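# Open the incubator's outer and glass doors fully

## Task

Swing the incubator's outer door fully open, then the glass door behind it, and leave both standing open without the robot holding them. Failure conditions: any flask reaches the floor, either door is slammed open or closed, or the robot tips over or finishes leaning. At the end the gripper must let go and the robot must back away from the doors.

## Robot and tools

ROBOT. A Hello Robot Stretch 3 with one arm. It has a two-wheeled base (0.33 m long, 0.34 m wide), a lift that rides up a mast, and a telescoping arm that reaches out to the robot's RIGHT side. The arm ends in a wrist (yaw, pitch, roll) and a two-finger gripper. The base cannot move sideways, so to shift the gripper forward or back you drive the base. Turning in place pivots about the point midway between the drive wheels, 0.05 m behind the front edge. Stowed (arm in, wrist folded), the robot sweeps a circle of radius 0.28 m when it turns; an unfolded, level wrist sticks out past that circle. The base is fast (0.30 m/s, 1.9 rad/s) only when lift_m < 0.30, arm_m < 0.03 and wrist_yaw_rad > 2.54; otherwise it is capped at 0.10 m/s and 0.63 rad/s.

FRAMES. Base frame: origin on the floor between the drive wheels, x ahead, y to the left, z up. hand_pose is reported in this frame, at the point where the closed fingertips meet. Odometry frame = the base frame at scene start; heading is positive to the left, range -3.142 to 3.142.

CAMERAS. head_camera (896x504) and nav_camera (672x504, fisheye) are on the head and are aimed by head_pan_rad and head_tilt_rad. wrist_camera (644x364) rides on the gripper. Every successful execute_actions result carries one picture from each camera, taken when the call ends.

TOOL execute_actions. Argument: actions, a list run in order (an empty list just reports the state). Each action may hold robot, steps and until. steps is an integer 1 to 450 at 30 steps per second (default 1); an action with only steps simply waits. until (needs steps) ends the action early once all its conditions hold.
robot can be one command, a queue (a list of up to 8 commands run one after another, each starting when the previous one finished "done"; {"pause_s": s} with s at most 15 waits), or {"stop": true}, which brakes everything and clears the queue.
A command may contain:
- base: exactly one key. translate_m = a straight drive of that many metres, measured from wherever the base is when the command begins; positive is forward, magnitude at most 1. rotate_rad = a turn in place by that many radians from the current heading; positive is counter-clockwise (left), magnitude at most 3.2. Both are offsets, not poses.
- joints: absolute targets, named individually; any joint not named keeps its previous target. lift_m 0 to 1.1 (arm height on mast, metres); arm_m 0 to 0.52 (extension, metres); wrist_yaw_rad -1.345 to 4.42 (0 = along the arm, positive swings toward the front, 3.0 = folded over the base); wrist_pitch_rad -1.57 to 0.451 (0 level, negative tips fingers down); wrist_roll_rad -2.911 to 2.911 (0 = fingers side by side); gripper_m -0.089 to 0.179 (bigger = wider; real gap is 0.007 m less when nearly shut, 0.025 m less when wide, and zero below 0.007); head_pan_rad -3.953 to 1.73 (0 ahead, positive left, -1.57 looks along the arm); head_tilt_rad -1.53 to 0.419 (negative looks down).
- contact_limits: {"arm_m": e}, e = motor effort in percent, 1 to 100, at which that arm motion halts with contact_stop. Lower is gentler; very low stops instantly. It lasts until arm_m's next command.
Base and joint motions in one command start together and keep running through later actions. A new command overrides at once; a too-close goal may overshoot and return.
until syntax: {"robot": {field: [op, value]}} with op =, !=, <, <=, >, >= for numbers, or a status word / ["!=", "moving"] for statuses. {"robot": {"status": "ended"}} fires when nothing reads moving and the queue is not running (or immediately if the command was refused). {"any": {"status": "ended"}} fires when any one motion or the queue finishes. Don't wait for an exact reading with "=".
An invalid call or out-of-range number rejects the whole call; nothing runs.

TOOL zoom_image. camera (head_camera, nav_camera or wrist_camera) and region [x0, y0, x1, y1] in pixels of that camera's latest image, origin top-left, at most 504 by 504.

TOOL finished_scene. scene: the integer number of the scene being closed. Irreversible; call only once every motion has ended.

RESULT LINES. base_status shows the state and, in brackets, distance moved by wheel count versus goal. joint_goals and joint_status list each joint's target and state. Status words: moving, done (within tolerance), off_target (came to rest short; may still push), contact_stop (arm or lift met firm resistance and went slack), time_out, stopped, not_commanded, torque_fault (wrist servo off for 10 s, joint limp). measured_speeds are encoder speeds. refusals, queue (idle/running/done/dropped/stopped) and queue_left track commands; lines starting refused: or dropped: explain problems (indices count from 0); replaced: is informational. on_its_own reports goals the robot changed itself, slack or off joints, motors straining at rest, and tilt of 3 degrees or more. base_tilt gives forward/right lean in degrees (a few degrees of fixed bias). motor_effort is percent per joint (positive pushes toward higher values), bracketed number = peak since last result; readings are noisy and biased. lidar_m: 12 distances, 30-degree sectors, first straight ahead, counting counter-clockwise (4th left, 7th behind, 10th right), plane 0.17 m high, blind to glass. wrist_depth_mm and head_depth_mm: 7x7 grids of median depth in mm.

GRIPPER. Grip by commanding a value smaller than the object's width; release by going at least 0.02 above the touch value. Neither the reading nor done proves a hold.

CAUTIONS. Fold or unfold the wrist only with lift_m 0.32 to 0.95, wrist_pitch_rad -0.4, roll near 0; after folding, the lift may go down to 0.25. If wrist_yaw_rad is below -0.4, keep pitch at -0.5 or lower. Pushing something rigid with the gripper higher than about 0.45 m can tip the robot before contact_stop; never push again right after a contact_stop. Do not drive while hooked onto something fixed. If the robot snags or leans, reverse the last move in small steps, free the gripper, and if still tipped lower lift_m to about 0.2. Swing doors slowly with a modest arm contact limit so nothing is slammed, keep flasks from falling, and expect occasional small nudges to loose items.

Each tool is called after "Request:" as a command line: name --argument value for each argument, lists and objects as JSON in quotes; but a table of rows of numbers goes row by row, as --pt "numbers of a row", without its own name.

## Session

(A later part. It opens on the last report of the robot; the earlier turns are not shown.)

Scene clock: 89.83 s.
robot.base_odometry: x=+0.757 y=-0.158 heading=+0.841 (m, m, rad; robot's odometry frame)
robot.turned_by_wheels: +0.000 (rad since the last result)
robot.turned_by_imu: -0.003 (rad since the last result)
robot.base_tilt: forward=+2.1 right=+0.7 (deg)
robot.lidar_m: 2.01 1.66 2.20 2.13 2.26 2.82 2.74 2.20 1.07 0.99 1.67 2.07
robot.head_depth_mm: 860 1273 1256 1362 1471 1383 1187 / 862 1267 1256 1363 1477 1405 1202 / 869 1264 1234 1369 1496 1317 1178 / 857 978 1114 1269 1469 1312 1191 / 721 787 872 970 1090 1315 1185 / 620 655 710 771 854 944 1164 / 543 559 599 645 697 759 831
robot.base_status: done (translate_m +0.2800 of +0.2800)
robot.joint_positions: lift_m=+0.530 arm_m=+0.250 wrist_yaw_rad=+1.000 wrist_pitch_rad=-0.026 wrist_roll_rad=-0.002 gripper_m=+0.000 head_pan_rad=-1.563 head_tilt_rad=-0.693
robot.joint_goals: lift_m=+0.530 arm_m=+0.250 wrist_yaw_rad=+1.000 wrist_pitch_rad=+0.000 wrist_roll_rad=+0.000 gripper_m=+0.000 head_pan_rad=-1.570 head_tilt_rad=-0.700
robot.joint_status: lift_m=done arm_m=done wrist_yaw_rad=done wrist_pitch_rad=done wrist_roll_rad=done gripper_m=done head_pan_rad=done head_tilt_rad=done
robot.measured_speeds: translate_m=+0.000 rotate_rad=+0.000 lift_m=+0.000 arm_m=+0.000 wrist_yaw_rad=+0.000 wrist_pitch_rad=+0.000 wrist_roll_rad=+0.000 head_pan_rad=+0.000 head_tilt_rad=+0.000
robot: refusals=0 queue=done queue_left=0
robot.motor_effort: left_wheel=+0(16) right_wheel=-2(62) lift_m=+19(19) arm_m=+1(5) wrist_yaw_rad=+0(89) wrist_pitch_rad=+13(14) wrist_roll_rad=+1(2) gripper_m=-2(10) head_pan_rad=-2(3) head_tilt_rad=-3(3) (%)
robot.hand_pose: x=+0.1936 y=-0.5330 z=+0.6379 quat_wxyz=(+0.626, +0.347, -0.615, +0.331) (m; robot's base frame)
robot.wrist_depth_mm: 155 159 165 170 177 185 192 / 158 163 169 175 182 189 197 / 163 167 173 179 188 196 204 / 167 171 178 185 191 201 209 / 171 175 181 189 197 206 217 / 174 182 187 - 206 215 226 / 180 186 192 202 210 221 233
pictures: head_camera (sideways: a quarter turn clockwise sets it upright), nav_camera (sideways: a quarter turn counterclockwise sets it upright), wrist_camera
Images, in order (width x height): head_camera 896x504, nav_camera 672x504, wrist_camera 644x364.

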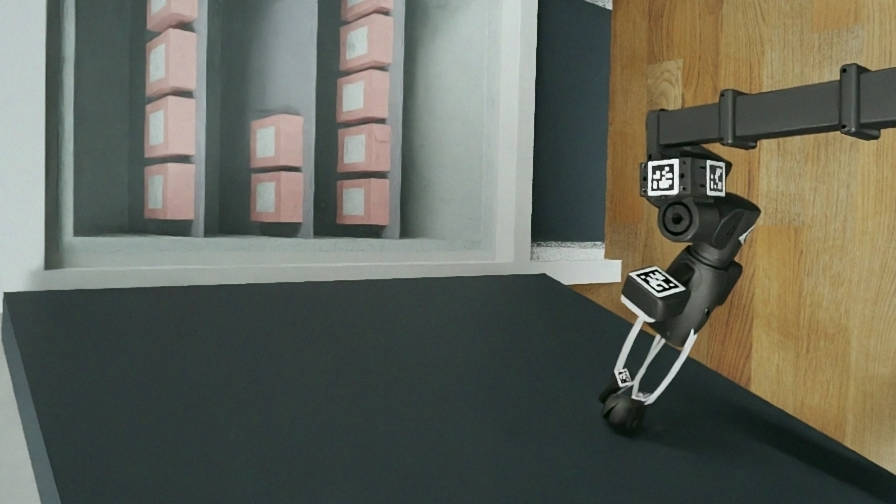

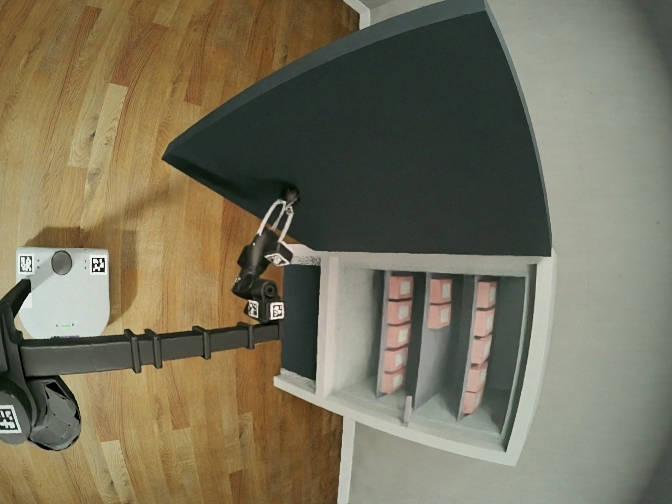

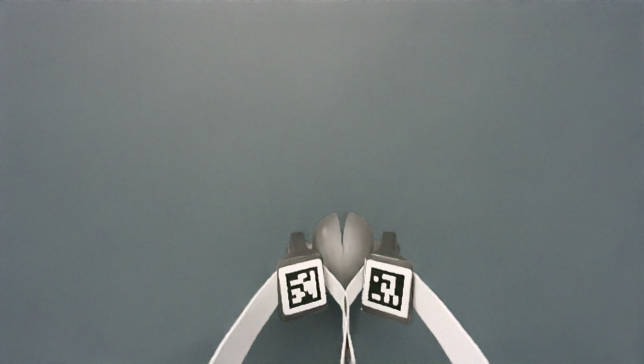

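Request:
execute_actions --actions '[{"robot":{"base":{"translate_m":0.2},"joints":{"arm_m":0.3,"wrist_yaw_rad":1.2}},"steps":450,"until":{"robot":{"status":"ended"}}}]'

Scene clock: 93.73 s.
robot.base_odometry: x=+0.891 y=-0.009 heading=+0.840 (m, m, rad; robot's odometry frame)
robot.turned_by_wheels: -0.001 (rad since the last result)
robot.turned_by_imu: -0.328 (rad since the last result)
robot.base_tilt: forward=+2.1 right=+0.7 (deg)
robot.lidar_m: 1.87 1.54 2.11 2.16 2.15 2.47 2.89 2.88 1.20 0.97 0.97 1.79
robot.head_depth_mm: 993 1102 1225 1814 1639 1377 1185 / 1140 1222 1314 1421 1588 1398 - / 914 1324 1305 1411 1580 1351 1190 / 891 1221 1267 1410 1518 1320 1190 / 863 1274 1220 1333 1431 1349 1189 / 812 924 967 988 1016 1042 1163 / 667 676 690 701 715 726 741
robot.base_status: done (translate_m +0.2000 of +0.2000)
robot.joint_positions: lift_m=+0.530 arm_m=+0.300 wrist_yaw_rad=+1.252 wrist_pitch_rad=-0.033 wrist_roll_rad=-0.002 gripper_m=+0.000 head_pan_rad=-1.564 head_tilt_rad=-0.694
robot.joint_goals: lift_m=+0.530 arm_m=+0.300 wrist_yaw_rad=+1.249 wrist_pitch_rad=+0.000 wrist_roll_rad=+0.000 gripper_m=+0.000 head_pan_rad=-1.570 head_tilt_rad=-0.700
robot.joint_status: lift_m=done arm_m=done wrist_yaw_rad=off_target wrist_pitch_rad=done wrist_roll_rad=done gripper_m=done head_pan_rad=done head_tilt_rad=done
robot.measured_speeds: translate_m=+0.000 rotate_rad=+0.000 lift_m=+0.000 arm_m=+0.000 wrist_yaw_rad=+0.000 wrist_pitch_rad=+0.000 wrist_roll_rad=+0.000 head_pan_rad=+0.000 head_tilt_rad=+0.000
robot: refusals=0 queue=dropped queue_left=0
robot.on_its_own: wrist_yaw_rad is held at +1.249, not at your +1.200, by its stall guard, which is not easing now; right_wheel is at rest, and its effort (+28) is outside its rest range (-18 to +18)
robot.motor_effort: left_wheel=-5(18) right_wheel=+28(73) lift_m=+19(18) arm_m=+2(8) wrist_yaw_rad=-4(100) wrist_pitch_rad=+16(19) wrist_roll_rad=+1(1) gripper_m=-2(24) head_pan_rad=-2(2) head_tilt_rad=-2(3) (%)
robot.hand_pose: x=+0.2211 y=-0.5248 z=+0.6364 quat_wxyz=(+0.581, +0.423, -0.565, +0.405) (m; robot's base frame)
robot.wrist_depth_mm: 140 145 153 161 171 181 194 / 143 149 157 165 176 187 199 / 146 152 161 170 180 193 207 / 150 156 165 175 187 200 214 / 153 160 169 176 194 205 222 / 158 165 174 - 203 213 231 / 161 169 178 191 203 222 239
pictures: head_camera (sideways: a quarter turn clockwise sets it upright), nav_camera (sideways: a quarter turn counterclockwise sets it upright), wrist_camera
Images, in order (width x height): head_camera 896x504, nav_camera 672x504, wrist_camera 644x364.

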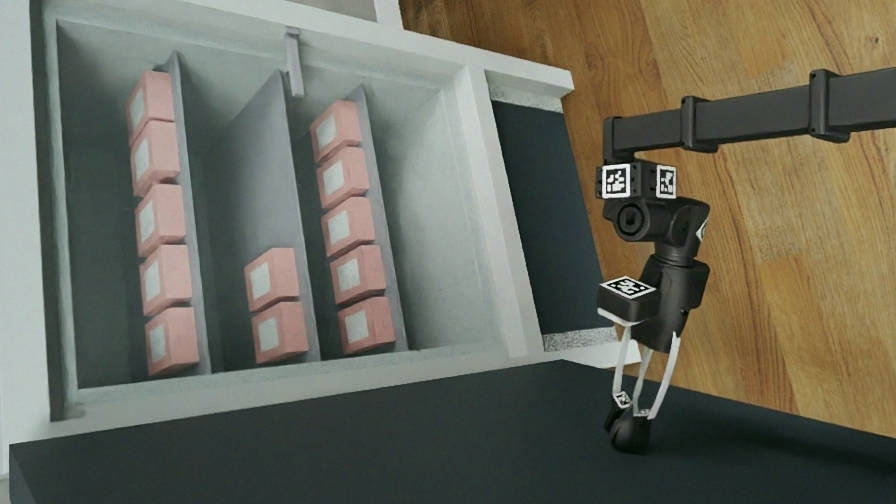

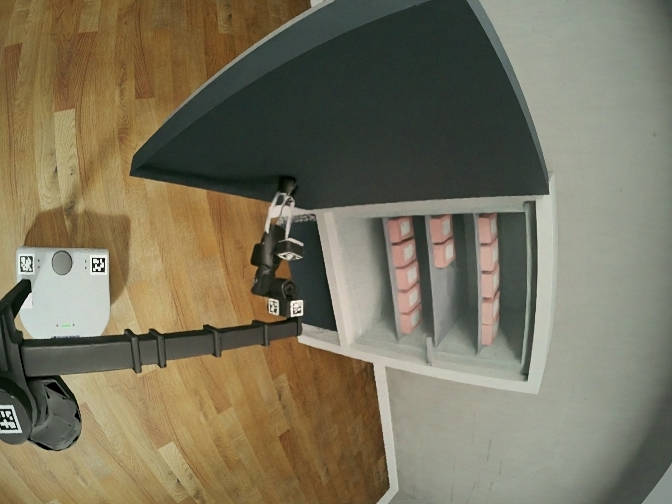

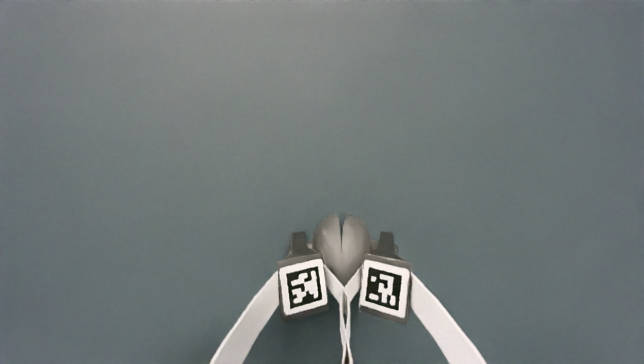

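Request:
execute_actions --actions '[{"robot":[{"base":{"translate_m":-0.1},"joints":{"wrist_yaw_rad":1.0}},{"base":{"rotate_rad":0.33},"joints":{"arm_m":0.1}},{"base":{"translate_m":-0.45},"joints":{"wrist_yaw_rad":0.0,"lift_m":0.75,"head_tilt_rad":-0.5,"gripper_m":0.08}}],"steps":450,"until":{"robot":{"status":"ended"}}}]'

Scene clock: 104.93 s.
robot.base_odometry: x=+0.649 y=-0.498 heading=+1.171 (m, m, rad; robot's odometry frame)
robot.turned_by_wheels: +0.331 (rad since the last result)
robot.turned_by_imu: +0.318 (rad since the last result)
robot.base_tilt: forward=+2.1 right=+0.7 (deg)
robot.lidar_m: 2.05 2.04 2.20 2.16 2.25 2.41 2.34 2.21 1.64 1.00 1.08 2.32
robot.head_depth_mm: 1322 1429 1559 1710 1849 1574 1392 / 1323 909 988 1107 1819 1532 - / 1330 952 1144 1191 1298 1373 - / 1340 953 1356 1285 1343 1415 1288 / 1345 957 1360 1291 1352 1421 1307 / 1335 959 1372 1246 1339 1431 1314 / 1348 965 1120 1197 1263 1398 1316
robot.base_status: done (translate_m -0.4500 of -0.4500)
robot.joint_positions: lift_m=+0.750 arm_m=+0.100 wrist_yaw_rad=+0.002 wrist_pitch_rad=-0.026 wrist_roll_rad=-0.002 gripper_m=+0.080 head_pan_rad=-1.564 head_tilt_rad=-0.508
robot.joint_goals: lift_m=+0.750 arm_m=+0.100 wrist_yaw_rad=+0.000 wrist_pitch_rad=+0.000 wrist_roll_rad=+0.000 gripper_m=+0.080 head_pan_rad=-1.570 head_tilt_rad=-0.500
robot.joint_status: lift_m=done arm_m=done wrist_yaw_rad=done wrist_pitch_rad=done wrist_roll_rad=done gripper_m=done head_pan_rad=done head_tilt_rad=done
robot.measured_speeds: translate_m=+0.000 rotate_rad=+0.000 lift_m=+0.000 arm_m=+0.000 wrist_yaw_rad=+0.000 wrist_pitch_rad=+0.000 wrist_roll_rad=+0.000 head_pan_rad=+0.000 head_tilt_rad=+0.000
robot: refusals=0 queue=done queue_left=0
robot.motor_effort: left_wheel=-2(18) right_wheel=+4(71) lift_m=+23(26) arm_m=-2(4) wrist_yaw_rad=-2(84) wrist_pitch_rad=+13(16) wrist_roll_rad=+1(1) gripper_m=+0(80) head_pan_rad=-3(3) head_tilt_rad=+1(15) (%)
robot.hand_pose: x=-0.0210 y=-0.5008 z=+0.8577 quat_wxyz=(+0.708, +0.010, -0.706, -0.009) (m; robot's base frame)
robot.wrist_depth_mm: 580 680 681 658 640 - - / 581 711 - - 666 - - / 592 736 956 - 686 - - / 585 757 905 - 707 - - / 594 765 999 - 826 - - / 598 752 - - 745 - - / 596 725 836 830 786 - -
pictures: head_camera (sideways: a quarter turn clockwise sets it upright), nav_camera (sideways: a quarter turn counterclockwise sets it upright), wrist_camera
Images, in order (width x height): head_camera 896x504, nav_camera 672x504, wrist_camera 644x364.

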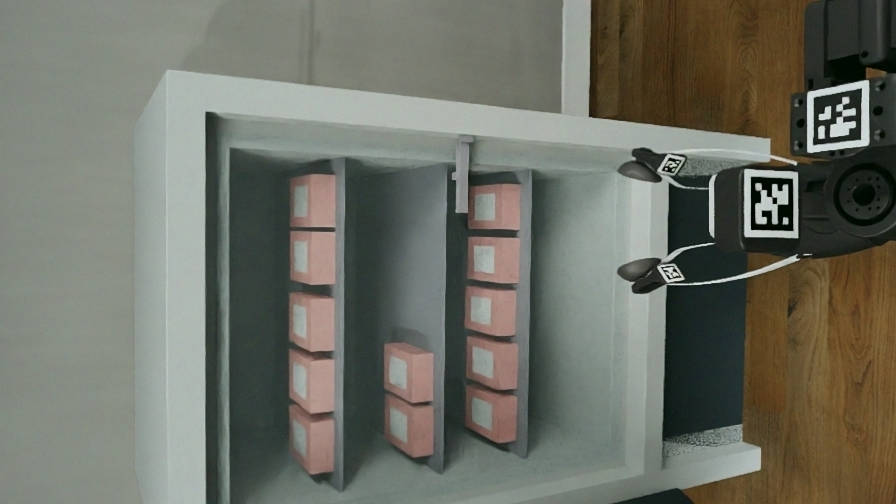

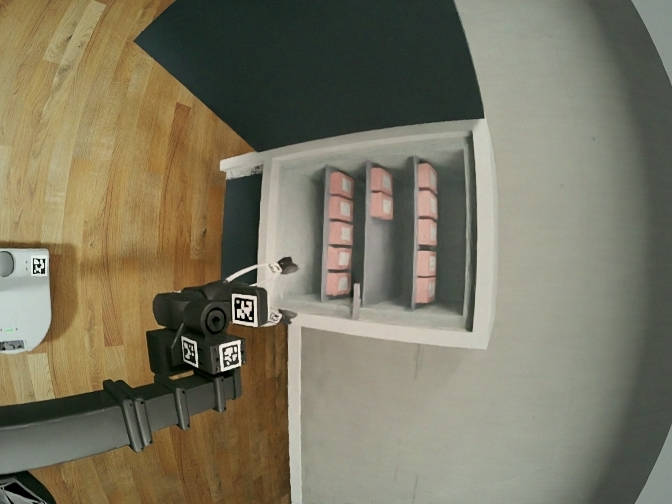

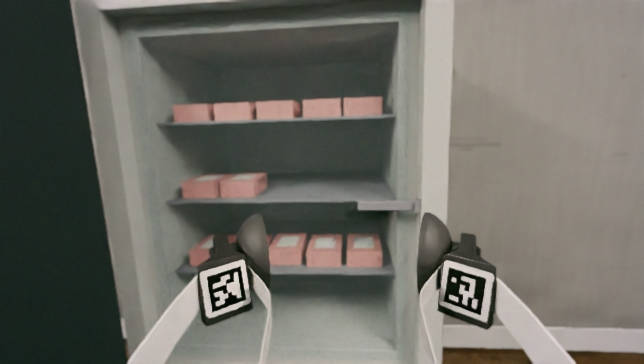

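Request:
zoom_image --camera "head_camera" --region '[400,100,540,240]'

Request:
zoom_image --camera "wrist_camera" --region '[330,160,450,250]'

Region (400, 100, 540, 240) of head_camera's 896x504 image, scaled by 3.600, with more detail than that image has.

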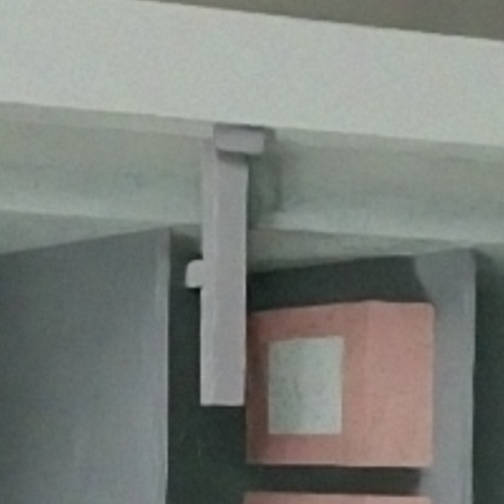

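Region (330, 160, 450, 250) of wrist_camera's 644x364 image, scaled by 4.200; it fills the top 378 rows of this view, and the rest is white.

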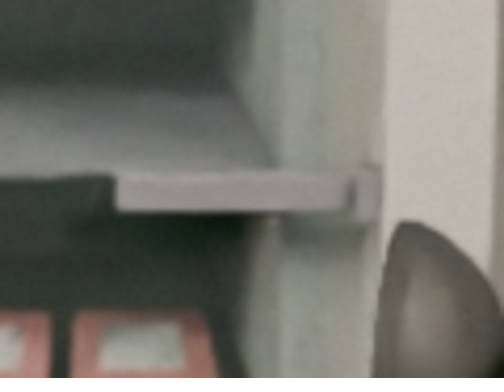

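Request:
execute_actions --actions '[{"robot":{"base":{"translate_m":-0.085},"joints":{"arm_m":0.35,"lift_m":0.72}},"steps":450,"until":{"robot":{"status":"ended"}}}]'

Scene clock: 108.60 s.
robot.base_odometry: x=+0.616 y=-0.577 heading=+1.171 (m, m, rad; robot's odometry frame)
robot.turned_by_wheels: +0.000 (rad since the last result)
robot.turned_by_imu: -0.001 (rad since the last result)
robot.base_tilt: forward=+2.1 right=+0.8 (deg)
robot.lidar_m: 2.13 2.13 2.22 2.16 2.26 2.33 2.26 2.22 1.64 0.99 1.08 2.33
robot.head_depth_mm: 1316 1422 1564 1706 1855 1584 - / 1319 1437 1573 1723 1853 1490 1284 / 1333 937 987 1089 - 1449 1310 / 1329 948 1356 1284 1326 1441 1308 / 1334 955 1371 1291 1353 1415 1307 / 1328 957 1373 1289 1339 1408 1311 / 1341 962 1267 1276 1314 1413 1309
robot.base_status: done (translate_m -0.0850 of -0.0850)
robot.joint_positions: lift_m=+0.720 arm_m=+0.350 wrist_yaw_rad=+0.000 wrist_pitch_rad=-0.026 wrist_roll_rad=-0.002 gripper_m=+0.080 head_pan_rad=-1.564 head_tilt_rad=-0.507
robot.joint_goals: lift_m=+0.720 arm_m=+0.350 wrist_yaw_rad=+0.000 wrist_pitch_rad=+0.000 wrist_roll_rad=+0.000 gripper_m=+0.080 head_pan_rad=-1.570 head_tilt_rad=-0.500
robot.joint_status: lift_m=done arm_m=done wrist_yaw_rad=done wrist_pitch_rad=done wrist_roll_rad=done gripper_m=done head_pan_rad=done head_tilt_rad=done
robot.measured_speeds: translate_m=+0.000 rotate_rad=+0.000 lift_m=+0.000 arm_m=+0.000 wrist_yaw_rad=+0.000 wrist_pitch_rad=+0.000 wrist_roll_rad=+0.000 head_pan_rad=+0.000 head_tilt_rad=+0.000
robot: refusals=0 queue=done queue_left=0
robot.motor_effort: left_wheel=-2(5) right_wheel=+4(5) lift_m=+18(22) arm_m=+3(1) wrist_yaw_rad=+0(2) wrist_pitch_rad=+13(13) wrist_roll_rad=+1(1) gripper_m=+0(0) head_pan_rad=-2(2) head_tilt_rad=+1(3) (%)
robot.hand_pose: x=-0.0214 y=-0.7502 z=+0.8281 quat_wxyz=(+0.708, +0.010, -0.706, -0.009) (m; robot's base frame)
robot.wrist_depth_mm: 583 703 736 751 370 906 903 / 547 517 502 494 379 926 909 / 571 774 922 909 386 959 936 / 568 652 831 779 401 979 982 / 560 763 899 806 439 - 979 / 582 593 - 607 422 - - / 565 731 747 703 498 - -
pictures: head_camera (sideways: a quarter turn clockwise sets it upright), nav_camera (sideways: a quarter turn counterclockwise sets it upright), wrist_camera
Images, in order (width x height): head_camera 896x504, nav_camera 672x504, wrist_camera 644x364.

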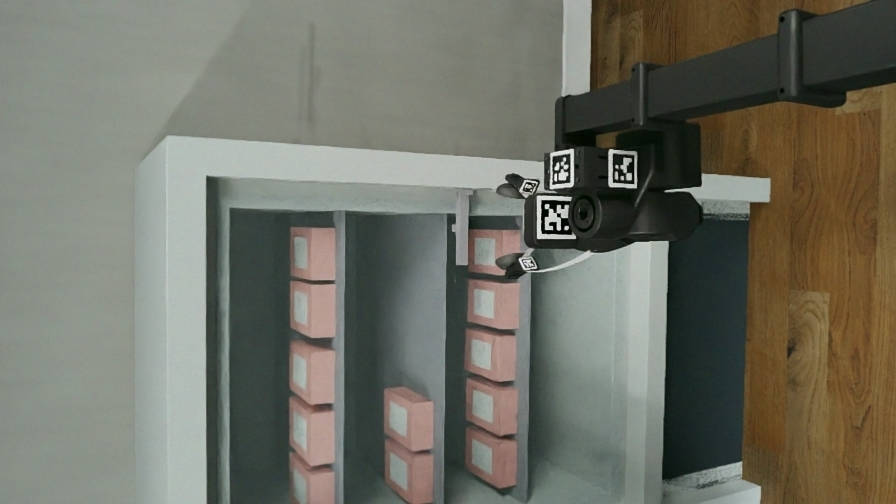

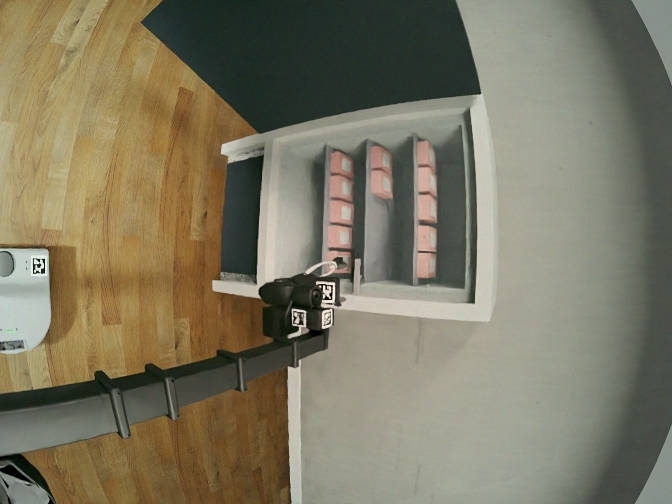

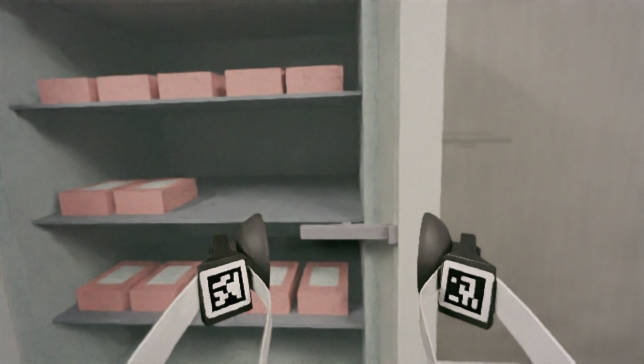

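Request:
execute_actions --actions '[{"robot":[{"joints":{"arm_m":0.0,"lift_m":0.665,"wrist_roll_rad":1.57,"gripper_m":0.06}},{"base":{"rotate_rad":-0.45}},{"base":{"translate_m":0.25}},{"base":{"rotate_rad":0.45}},{"base":{"translate_m":-0.225}},{"joints":{"arm_m":0.33}}],"steps":450,"until":{"robot":{"status":"ended"}}},{"steps":200,"until":{"robot":{"status":"ended"}}}]'

Scene clock: 127.87 s.
robot.base_odometry: x=+0.716 y=-0.619 heading=+1.171 (m, m, rad; robot's odometry frame)
robot.turned_by_wheels: +0.000 (rad since the last result)
robot.turned_by_imu: -0.003 (rad since the last result)
robot.base_tilt: forward=+2.1 right=+0.7 (deg)
robot.lidar_m: 2.50 2.15 2.32 2.27 2.37 2.32 2.26 2.06 1.53 0.88 0.97 2.16
robot.head_depth_mm: 1225 1324 1453 1596 1782 1574 1339 / 1231 1316 1435 1596 1784 - 1310 / 1230 808 884 966 1065 - 1298 / 1237 846 1251 1188 1254 1273 1306 / 1238 852 1247 1236 1259 1218 1309 / 1245 855 1258 1236 1257 1222 1307 / 1247 861 1264 1173 1254 1228 1312
robot.base_status: done (translate_m -0.2250 of -0.2250)
robot.joint_positions: lift_m=+0.665 arm_m=+0.330 wrist_yaw_rad=+0.000 wrist_pitch_rad=-0.026 wrist_roll_rad=+1.570 gripper_m=+0.060 head_pan_rad=-1.564 head_tilt_rad=-0.507
robot.joint_goals: lift_m=+0.665 arm_m=+0.330 wrist_yaw_rad=+0.000 wrist_pitch_rad=+0.000 wrist_roll_rad=+1.570 gripper_m=+0.060 head_pan_rad=-1.570 head_tilt_rad=-0.500
robot.joint_status: lift_m=done arm_m=done wrist_yaw_rad=done wrist_pitch_rad=done wrist_roll_rad=done gripper_m=done head_pan_rad=done head_tilt_rad=done
robot.measured_speeds: translate_m=+0.000 rotate_rad=+0.000 lift_m=+0.000 arm_m=+0.000 wrist_yaw_rad=+0.000 wrist_pitch_rad=+0.000 wrist_roll_rad=+0.000 head_pan_rad=+0.000 head_tilt_rad=+0.000
robot: refusals=0 queue=done queue_left=0
robot.motor_effort: left_wheel=-2(7) right_wheel=+4(10) lift_m=+18(20) arm_m=+3(2) wrist_yaw_rad=-1(1) wrist_pitch_rad=+12(13) wrist_roll_rad=+0(3) gripper_m=-1(72) head_pan_rad=-2(2) head_tilt_rad=+2(2) (%)
robot.hand_pose: x=-0.0213 y=-0.7302 z=+0.7729 quat_wxyz=(+0.001, +0.000, -1.000, -0.013) (m; robot's base frame)
robot.wrist_depth_mm: 864 836 844 871 835 868 850 / 302 301 301 300 294 293 294 / 359 355 358 350 351 353 349 / 384 540 496 796 797 426 481 / 397 574 441 845 841 594 476 / 400 573 450 875 880 640 485 / 407 531 546 848 791 476 486
pictures: head_camera (sideways: a quarter turn clockwise sets it upright), nav_camera (sideways: a quarter turn counterclockwise sets it upright), wrist_camera
Images, in order (width x height): head_camera 896x504, nav_camera 672x504, wrist_camera 644x364.

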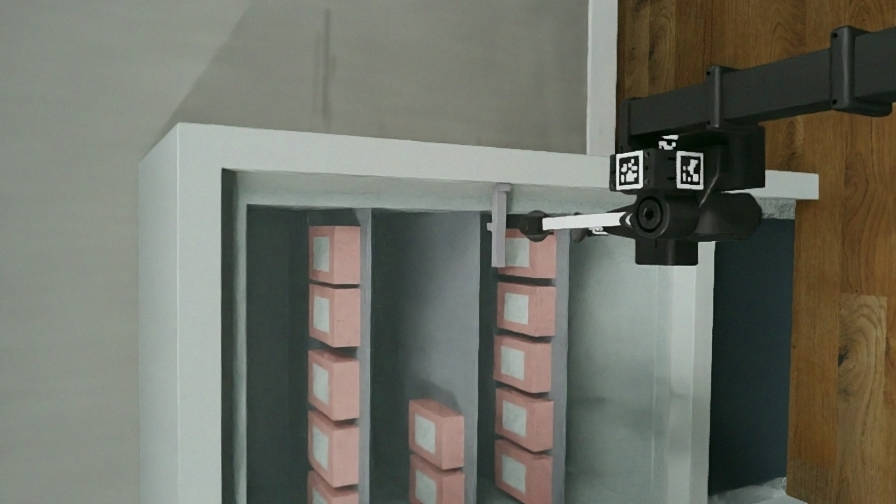

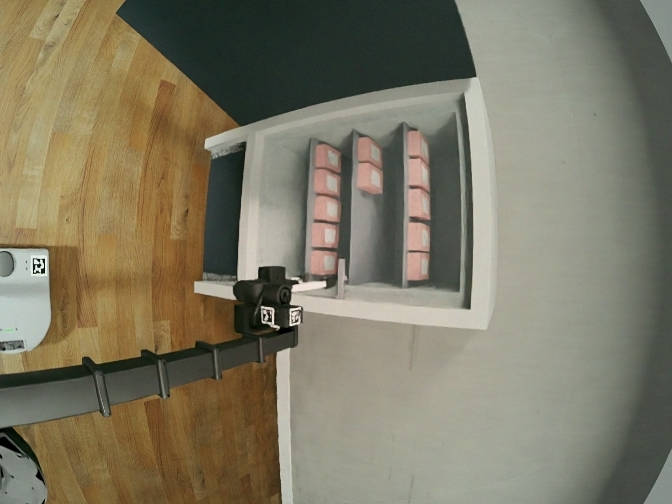

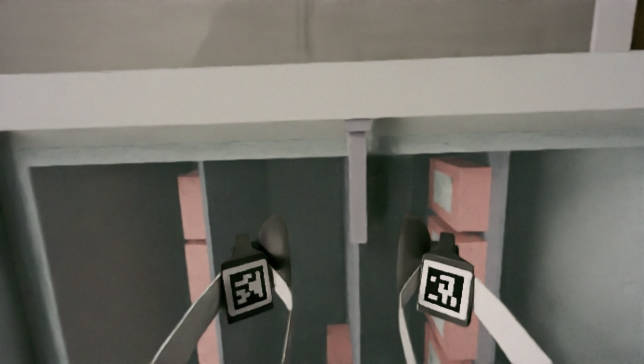

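Request:
execute_actions --actions '[{"robot":[{"base":{"translate_m":-0.012},"joints":{"lift_m":0.675}},{"joints":{"arm_m":0.42},"contact_limits":{"arm_m":12}}],"steps":450,"until":{"robot":{"status":"ended"}}}]'

Scene clock: 131.03 s.
robot.base_odometry: x=+0.711 y=-0.630 heading=+1.171 (m, m, rad; robot's odometry frame)
robot.turned_by_wheels: +0.000 (rad since the last result)
robot.turned_by_imu: +0.000 (rad since the last result)
robot.base_tilt: forward=+2.1 right=+0.8 (deg)
robot.lidar_m: 2.51 2.16 2.32 2.27 2.37 2.32 2.25 2.06 1.53 0.88 0.97 2.15
robot.head_depth_mm: 1222 1329 1447 1587 1788 1574 1326 / 1226 1325 1456 1610 1751 1573 1273 / 1236 804 869 965 - 1271 1298 / 1240 845 1247 1191 1187 1218 1315 / 1243 853 1253 1234 1262 1222 1309 / 1242 854 1251 1230 1251 1223 1313 / 1245 854 1263 1170 1257 1238 1314
robot.base_status: done (translate_m -0.0120 of -0.0120)
robot.joint_positions: lift_m=+0.675 arm_m=+0.420 wrist_yaw_rad=+0.000 wrist_pitch_rad=-0.026 wrist_roll_rad=+1.570 gripper_m=+0.060 head_pan_rad=-1.564 head_tilt_rad=-0.507
robot.joint_goals: lift_m=+0.675 arm_m=+0.420 wrist_yaw_rad=+0.000 wrist_pitch_rad=+0.000 wrist_roll_rad=+1.570 gripper_m=+0.060 head_pan_rad=-1.570 head_tilt_rad=-0.500
robot.joint_status: lift_m=done arm_m=done wrist_yaw_rad=done wrist_pitch_rad=done wrist_roll_rad=done gripper_m=done head_pan_rad=done head_tilt_rad=done
robot.measured_speeds: translate_m=+0.000 rotate_rad=+0.000 lift_m=+0.000 arm_m=+0.000 wrist_yaw_rad=+0.000 wrist_pitch_rad=+0.000 wrist_roll_rad=+0.000 head_pan_rad=+0.000 head_tilt_rad=+0.000
robot: refusals=0 queue=done queue_left=0
robot.motor_effort: left_wheel=-2(5) right_wheel=+5(6) lift_m=+23(26) arm_m=+3(3) wrist_yaw_rad=-1(1) wrist_pitch_rad=+13(13) wrist_roll_rad=+1(0) gripper_m=+0(0) head_pan_rad=-2(3) head_tilt_rad=+2(2) (%)
robot.contact_limits: arm_m 12 (drawing in: default 15, maximum 24; extending or still: default 21, maximum 34)
robot.hand_pose: x=-0.0213 y=-0.8202 z=+0.7825 quat_wxyz=(+0.001, +0.000, -1.000, -0.013) (m; robot's base frame)
robot.wrist_depth_mm: 782 779 778 770 768 773 763 / 213 212 211 208 207 207 206 / 216 216 216 215 214 264 263 / 277 275 273 387 272 331 311 / 379 482 407 751 408 347 468 / 381 491 343 769 249 355 476 / 380 518 508 814 776 375 503
pictures: head_camera (sideways: a quarter turn clockwise sets it upright), nav_camera (sideways: a quarter turn counterclockwise sets it upright), wrist_camera
Images, in order (width x height): head_camera 896x504, nav_camera 672x504, wrist_camera 644x364.

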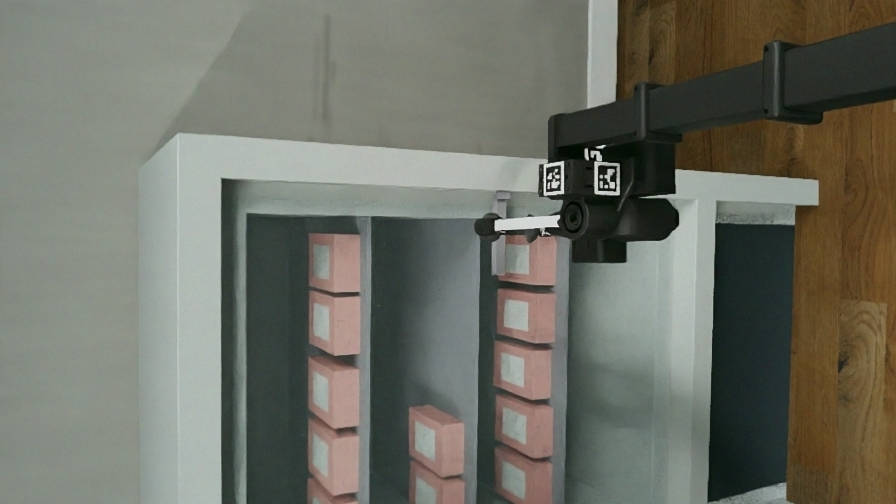

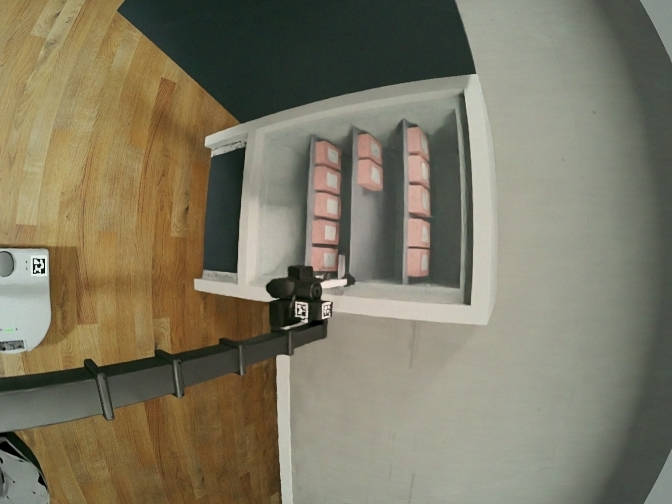

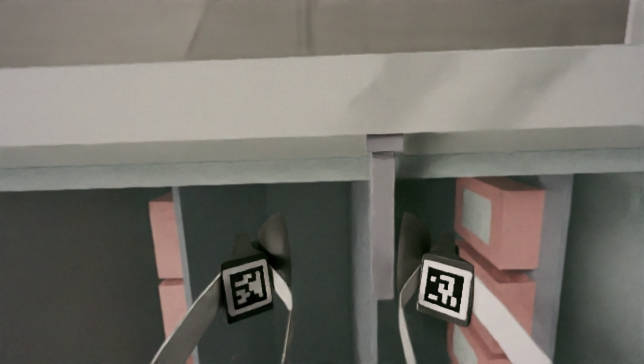

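Request:
execute_actions --actions '[{"robot":[{"base":{"translate_m":-0.015},"joints":{"lift_m":0.70}},{"joints":{"arm_m":0.46},"contact_limits":{"arm_m":12}}],"steps":450,"until":{"robot":{"status":"ended"}}}]'

Scene clock: 133.47 s.
robot.base_odometry: x=+0.706 y=-0.644 heading=+1.171 (m, m, rad; robot's odometry frame)
robot.turned_by_wheels: +0.000 (rad since the last result)
robot.turned_by_imu: +0.000 (rad since the last result)
robot.base_tilt: forward=+2.1 right=+0.8 (deg)
robot.lidar_m: 2.52 2.18 2.33 2.27 2.37 2.30 2.23 2.06 1.54 0.88 0.97 2.16
robot.head_depth_mm: 1220 1329 1450 1596 1774 1626 1336 / 1236 1331 1459 1617 1761 1578 1285 / 1232 804 876 958 - 1450 1302 / 1236 849 1066 1192 1252 1215 1313 / 1238 852 1248 1238 1257 1218 1311 / 1242 852 1248 1235 1256 1223 1312 / 1250 857 1263 1172 1250 1227 1308
robot.base_status: done (translate_m -0.0150 of -0.0150)
robot.joint_positions: lift_m=+0.700 arm_m=+0.460 wrist_yaw_rad=+0.000 wrist_pitch_rad=-0.026 wrist_roll_rad=+1.570 gripper_m=+0.060 head_pan_rad=-1.564 head_tilt_rad=-0.507
robot.joint_goals: lift_m=+0.700 arm_m=+0.460 wrist_yaw_rad=+0.000 wrist_pitch_rad=+0.000 wrist_roll_rad=+1.570 gripper_m=+0.060 head_pan_rad=-1.570 head_tilt_rad=-0.500
robot.joint_status: lift_m=done arm_m=done wrist_yaw_rad=done wrist_pitch_rad=done wrist_roll_rad=done gripper_m=done head_pan_rad=done head_tilt_rad=done
robot.measured_speeds: translate_m=+0.000 rotate_rad=+0.000 lift_m=+0.000 arm_m=+0.000 wrist_yaw_rad=+0.000 wrist_pitch_rad=+0.000 wrist_roll_rad=+0.000 head_pan_rad=+0.000 head_tilt_rad=+0.000
robot: refusals=0 queue=done queue_left=0
robot.motor_effort: left_wheel=-2(5) right_wheel=+4(6) lift_m=+23(22) arm_m=+3(2) wrist_yaw_rad=-1(1) wrist_pitch_rad=+13(13) wrist_roll_rad=+0(0) gripper_m=-1(1) head_pan_rad=-3(3) head_tilt_rad=+2(1) (%)
robot.contact_limits: arm_m 12 (drawing in: default 15, maximum 24; extending or still: default 21, maximum 34)
robot.hand_pose: x=-0.0213 y=-0.8602 z=+0.8075 quat_wxyz=(+0.001, +0.000, -1.000, -0.013) (m; robot's base frame)
robot.wrist_depth_mm: 747 743 742 722 736 720 747 / 759 172 172 172 170 170 169 / 176 176 176 174 174 173 172 / 233 233 232 232 229 231 229 / 348 432 299 699 360 376 299 / 354 448 297 730 483 358 304 / 351 481 420 742 448 423 317
pictures: head_camera (sideways: a quarter turn clockwise sets it upright), nav_camera (sideways: a quarter turn counterclockwise sets it upright), wrist_camera
Images, in order (width x height): head_camera 896x504, nav_camera 672x504, wrist_camera 644x364.

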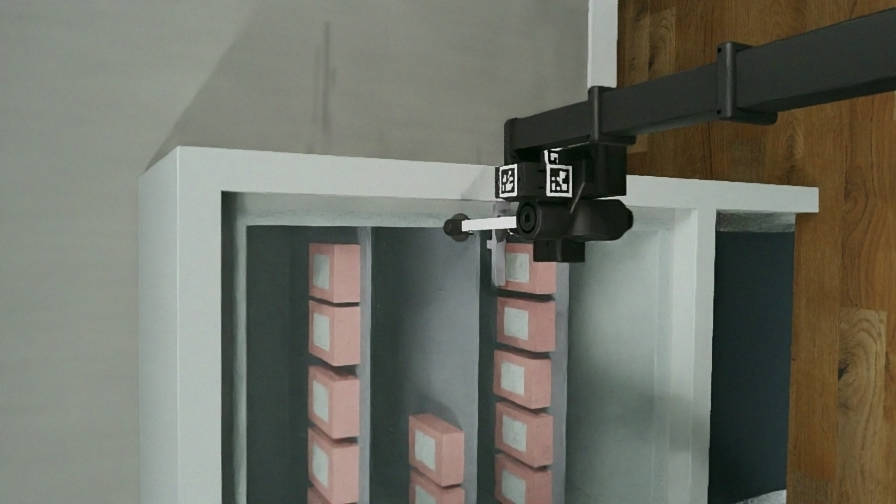

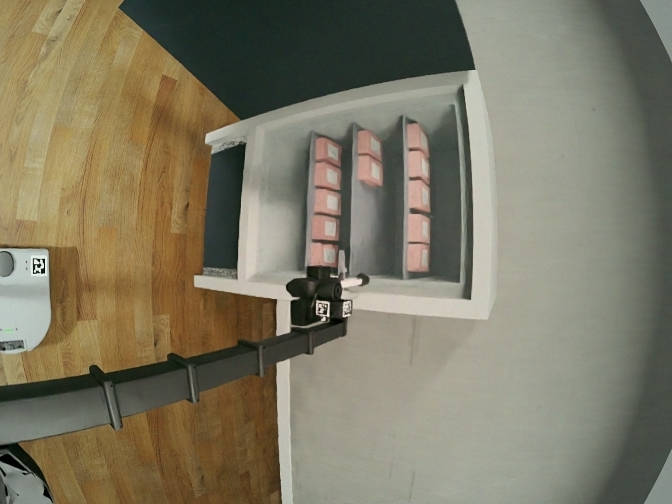

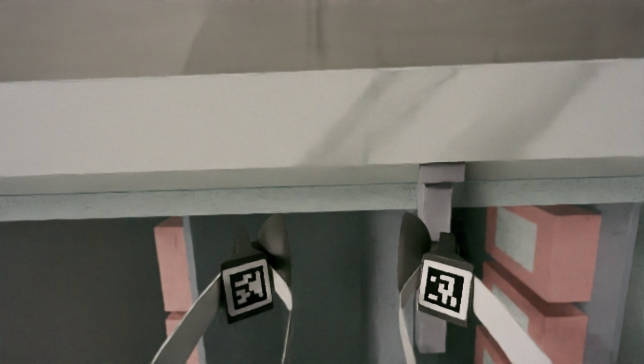

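Request:
execute_actions --actions '[{"robot":[{"joints":{"arm_m":0.40}},{"base":{"translate_m":0.015},"joints":{"lift_m":0.66}},{"joints":{"arm_m":0.46},"contact_limits":{"arm_m":12}}],"steps":450,"until":{"robot":{"status":"ended"}}}]'

Scene clock: 137.90 s.
robot.base_odometry: x=+0.711 y=-0.630 heading=+1.171 (m, m, rad; robot's odometry frame)
robot.turned_by_wheels: +0.000 (rad since the last result)
robot.turned_by_imu: -0.001 (rad since the last result)
robot.base_tilt: forward=+2.1 right=+0.8 (deg)
robot.lidar_m: 2.51 2.16 2.32 2.27 2.36 2.32 2.25 2.06 1.53 0.88 0.97 2.16
robot.head_depth_mm: 1230 1334 1451 1600 1785 1574 1319 / 1235 1315 1452 1607 1756 1569 1277 / 1232 805 872 962 - 1263 1290 / 1238 847 1250 1187 1219 1217 1307 / 1245 848 1250 1234 1255 1211 1297 / 1248 851 1252 1233 1251 1217 1311 / 1252 857 1257 1172 1254 1222 1318
robot.base_status: done (translate_m +0.0150 of +0.0150)
robot.joint_positions: lift_m=+0.660 arm_m=+0.460 wrist_yaw_rad=+0.000 wrist_pitch_rad=-0.026 wrist_roll_rad=+1.570 gripper_m=+0.060 head_pan_rad=-1.564 head_tilt_rad=-0.507
robot.joint_goals: lift_m=+0.660 arm_m=+0.460 wrist_yaw_rad=+0.000 wrist_pitch_rad=+0.000 wrist_roll_rad=+1.570 gripper_m=+0.060 head_pan_rad=-1.570 head_tilt_rad=-0.500
robot.joint_status: lift_m=done arm_m=done wrist_yaw_rad=done wrist_pitch_rad=done wrist_roll_rad=done gripper_m=done head_pan_rad=done head_tilt_rad=done
robot.measured_speeds: translate_m=+0.000 rotate_rad=+0.000 lift_m=+0.000 arm_m=+0.000 wrist_yaw_rad=+0.000 wrist_pitch_rad=+0.000 wrist_roll_rad=+0.000 head_pan_rad=+0.000 head_tilt_rad=+0.000
robot: refusals=0 queue=done queue_left=0
robot.motor_effort: left_wheel=-2(3) right_wheel=+4(13) lift_m=+18(22) arm_m=+3(1) wrist_yaw_rad=-1(1) wrist_pitch_rad=+13(13) wrist_roll_rad=+0(0) gripper_m=+0(0) head_pan_rad=-2(2) head_tilt_rad=+1(2) (%)
robot.contact_limits: arm_m 12 (drawing in: default 15, maximum 24; extending or still: default 21, maximum 34)
robot.hand_pose: x=-0.0213 y=-0.8602 z=+0.7679 quat_wxyz=(+0.001, +0.000, -1.000, -0.013) (m; robot's base frame)
robot.wrist_depth_mm: 733 742 728 737 735 711 713 / 171 172 171 170 169 169 168 / 177 177 176 175 175 174 224 / 235 233 233 231 230 230 230 / 399 308 450 707 639 305 418 / 398 316 384 720 722 312 437 / 396 330 557 762 715 334 438
pictures: head_camera (sideways: a quarter turn clockwise sets it upright), nav_camera (sideways: a quarter turn counterclockwise sets it upright), wrist_camera
Images, in order (width x height): head_camera 896x504, nav_camera 672x504, wrist_camera 644x364.

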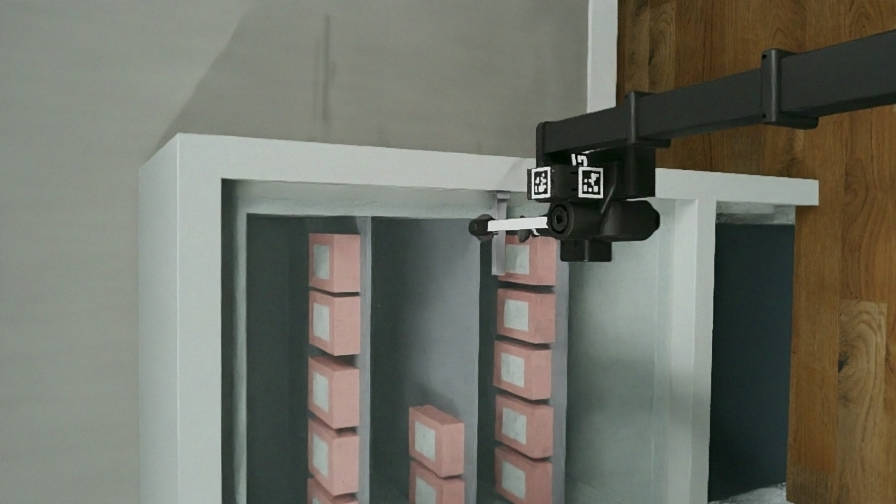

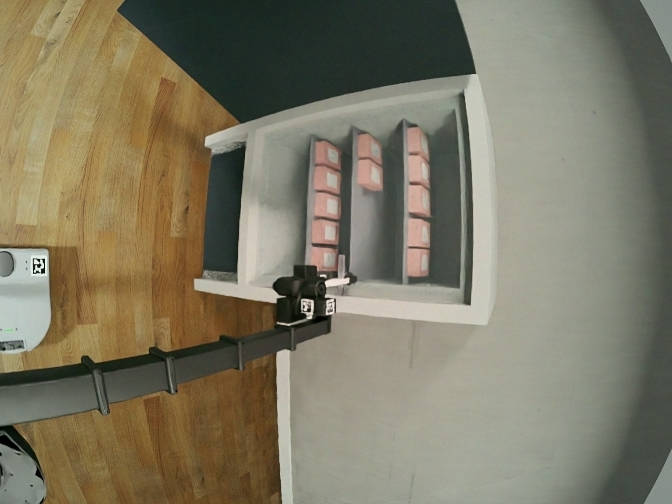

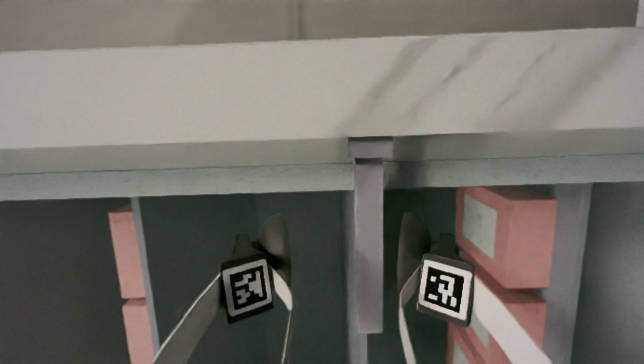

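Request:
execute_actions --actions '[{"robot":[{"joints":{"lift_m":0.65,"arm_m":0.465}},{"joints":{"gripper_m":-0.03}},{"pause_s":0.5},{"joints":{"wrist_roll_rad":0.8}}],"steps":450,"until":{"robot":{"status":"ended"}}}]'

Scene clock: 143.07 s.
robot.base_odometry: x=+0.711 y=-0.630 heading=+1.171 (m, m, rad; robot's odometry frame)
robot.turned_by_wheels: +0.000 (rad since the last result)
robot.turned_by_imu: -0.001 (rad since the last result)
robot.base_tilt: forward=+2.1 right=+0.7 (deg)
robot.lidar_m: 2.51 2.16 2.32 2.27 2.37 2.32 2.25 2.06 1.53 0.88 0.97 2.15
robot.head_depth_mm: 1221 1336 1445 1593 1766 1580 1321 / 1235 1318 1453 1612 1739 1577 1280 / 1236 805 871 964 - 1248 1297 / 1230 843 1245 1191 1227 1220 1319 / 1245 850 1258 1237 1262 1221 1303 / 1246 854 1253 1236 1262 1227 1312 / 1252 854 1256 1171 1254 1225 1309
robot.base_status: done (translate_m +0.0150 of +0.0150)
robot.joint_positions: lift_m=+0.650 arm_m=+0.465 wrist_yaw_rad=+0.000 wrist_pitch_rad=-0.026 wrist_roll_rad=+0.807 gripper_m=-0.029 head_pan_rad=-1.564 head_tilt_rad=-0.507
robot.joint_goals: lift_m=+0.650 arm_m=+0.465 wrist_yaw_rad=+0.000 wrist_pitch_rad=+0.000 wrist_roll_rad=+0.800 gripper_m=-0.030 head_pan_rad=-1.570 head_tilt_rad=-0.500
robot.joint_status: lift_m=done arm_m=done wrist_yaw_rad=done wrist_pitch_rad=done wrist_roll_rad=done gripper_m=done head_pan_rad=done head_tilt_rad=done
robot.measured_speeds: translate_m=+0.000 rotate_rad=+0.000 lift_m=+0.000 arm_m=+0.000 wrist_yaw_rad=+0.000 wrist_pitch_rad=+0.000 wrist_roll_rad=+0.000 head_pan_rad=+0.000 head_tilt_rad=+0.000
robot: refusals=0 queue=done queue_left=0
robot.motor_effort: left_wheel=-2(2) right_wheel=+4(5) lift_m=+18(18) arm_m=+3(2) wrist_yaw_rad=-1(2) wrist_pitch_rad=+13(13) wrist_roll_rad=-3(2) gripper_m=-13(89) head_pan_rad=-3(2) head_tilt_rad=+2(2) (%)
robot.hand_pose: x=-0.0214 y=-0.8652 z=+0.7580 quat_wxyz=(+0.373, +0.005, -0.928, -0.012) (m; robot's base frame)
robot.wrist_depth_mm: 373 431 209 160 160 715 708 / 424 277 217 166 163 712 722 / 453 294 557 220 168 166 749 / 295 388 702 463 185 171 763 / 312 575 708 356 230 177 175 / 410 722 631 - 353 235 180 / 528 604 421 547 321 281 233
pictures: head_camera (sideways: a quarter turn clockwise sets it upright), nav_camera (sideways: a quarter turn counterclockwise sets it upright), wrist_camera
Images, in order (width x height): head_camera 896x504, nav_camera 672x504, wrist_camera 644x364.

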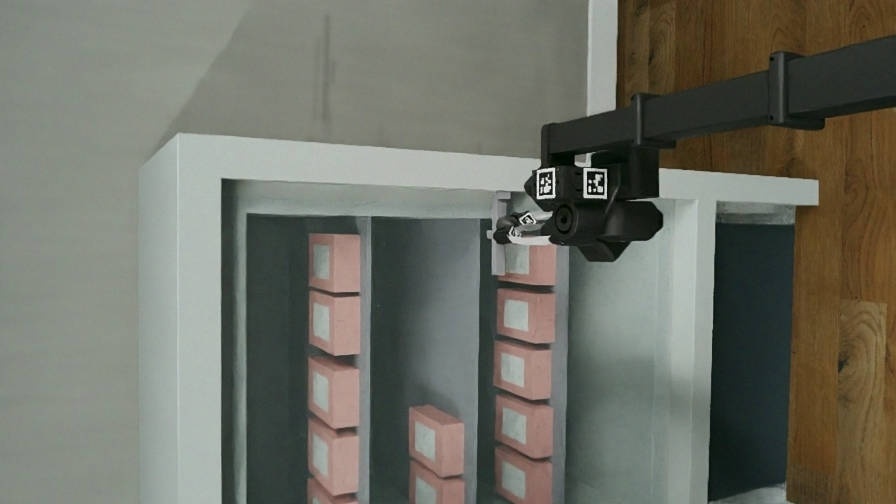

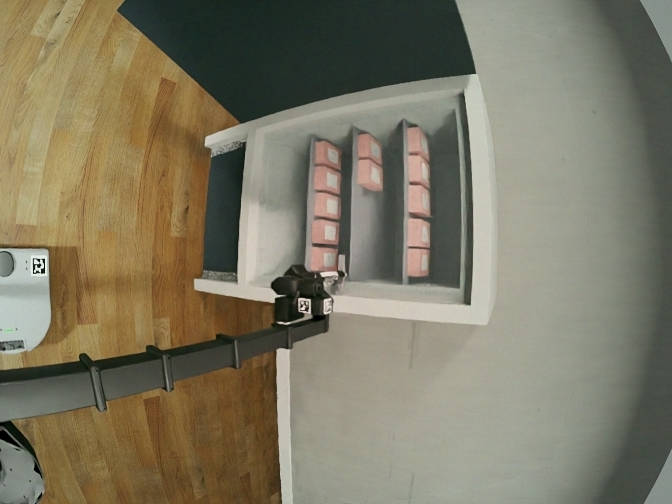

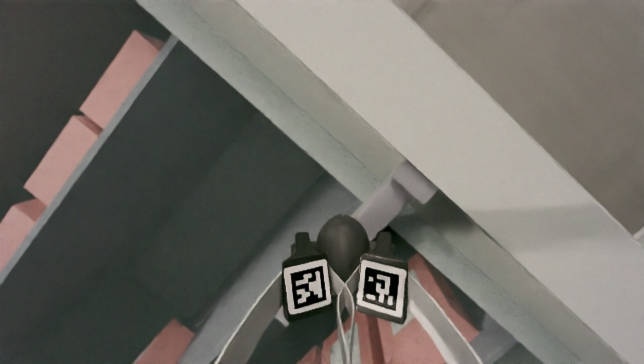

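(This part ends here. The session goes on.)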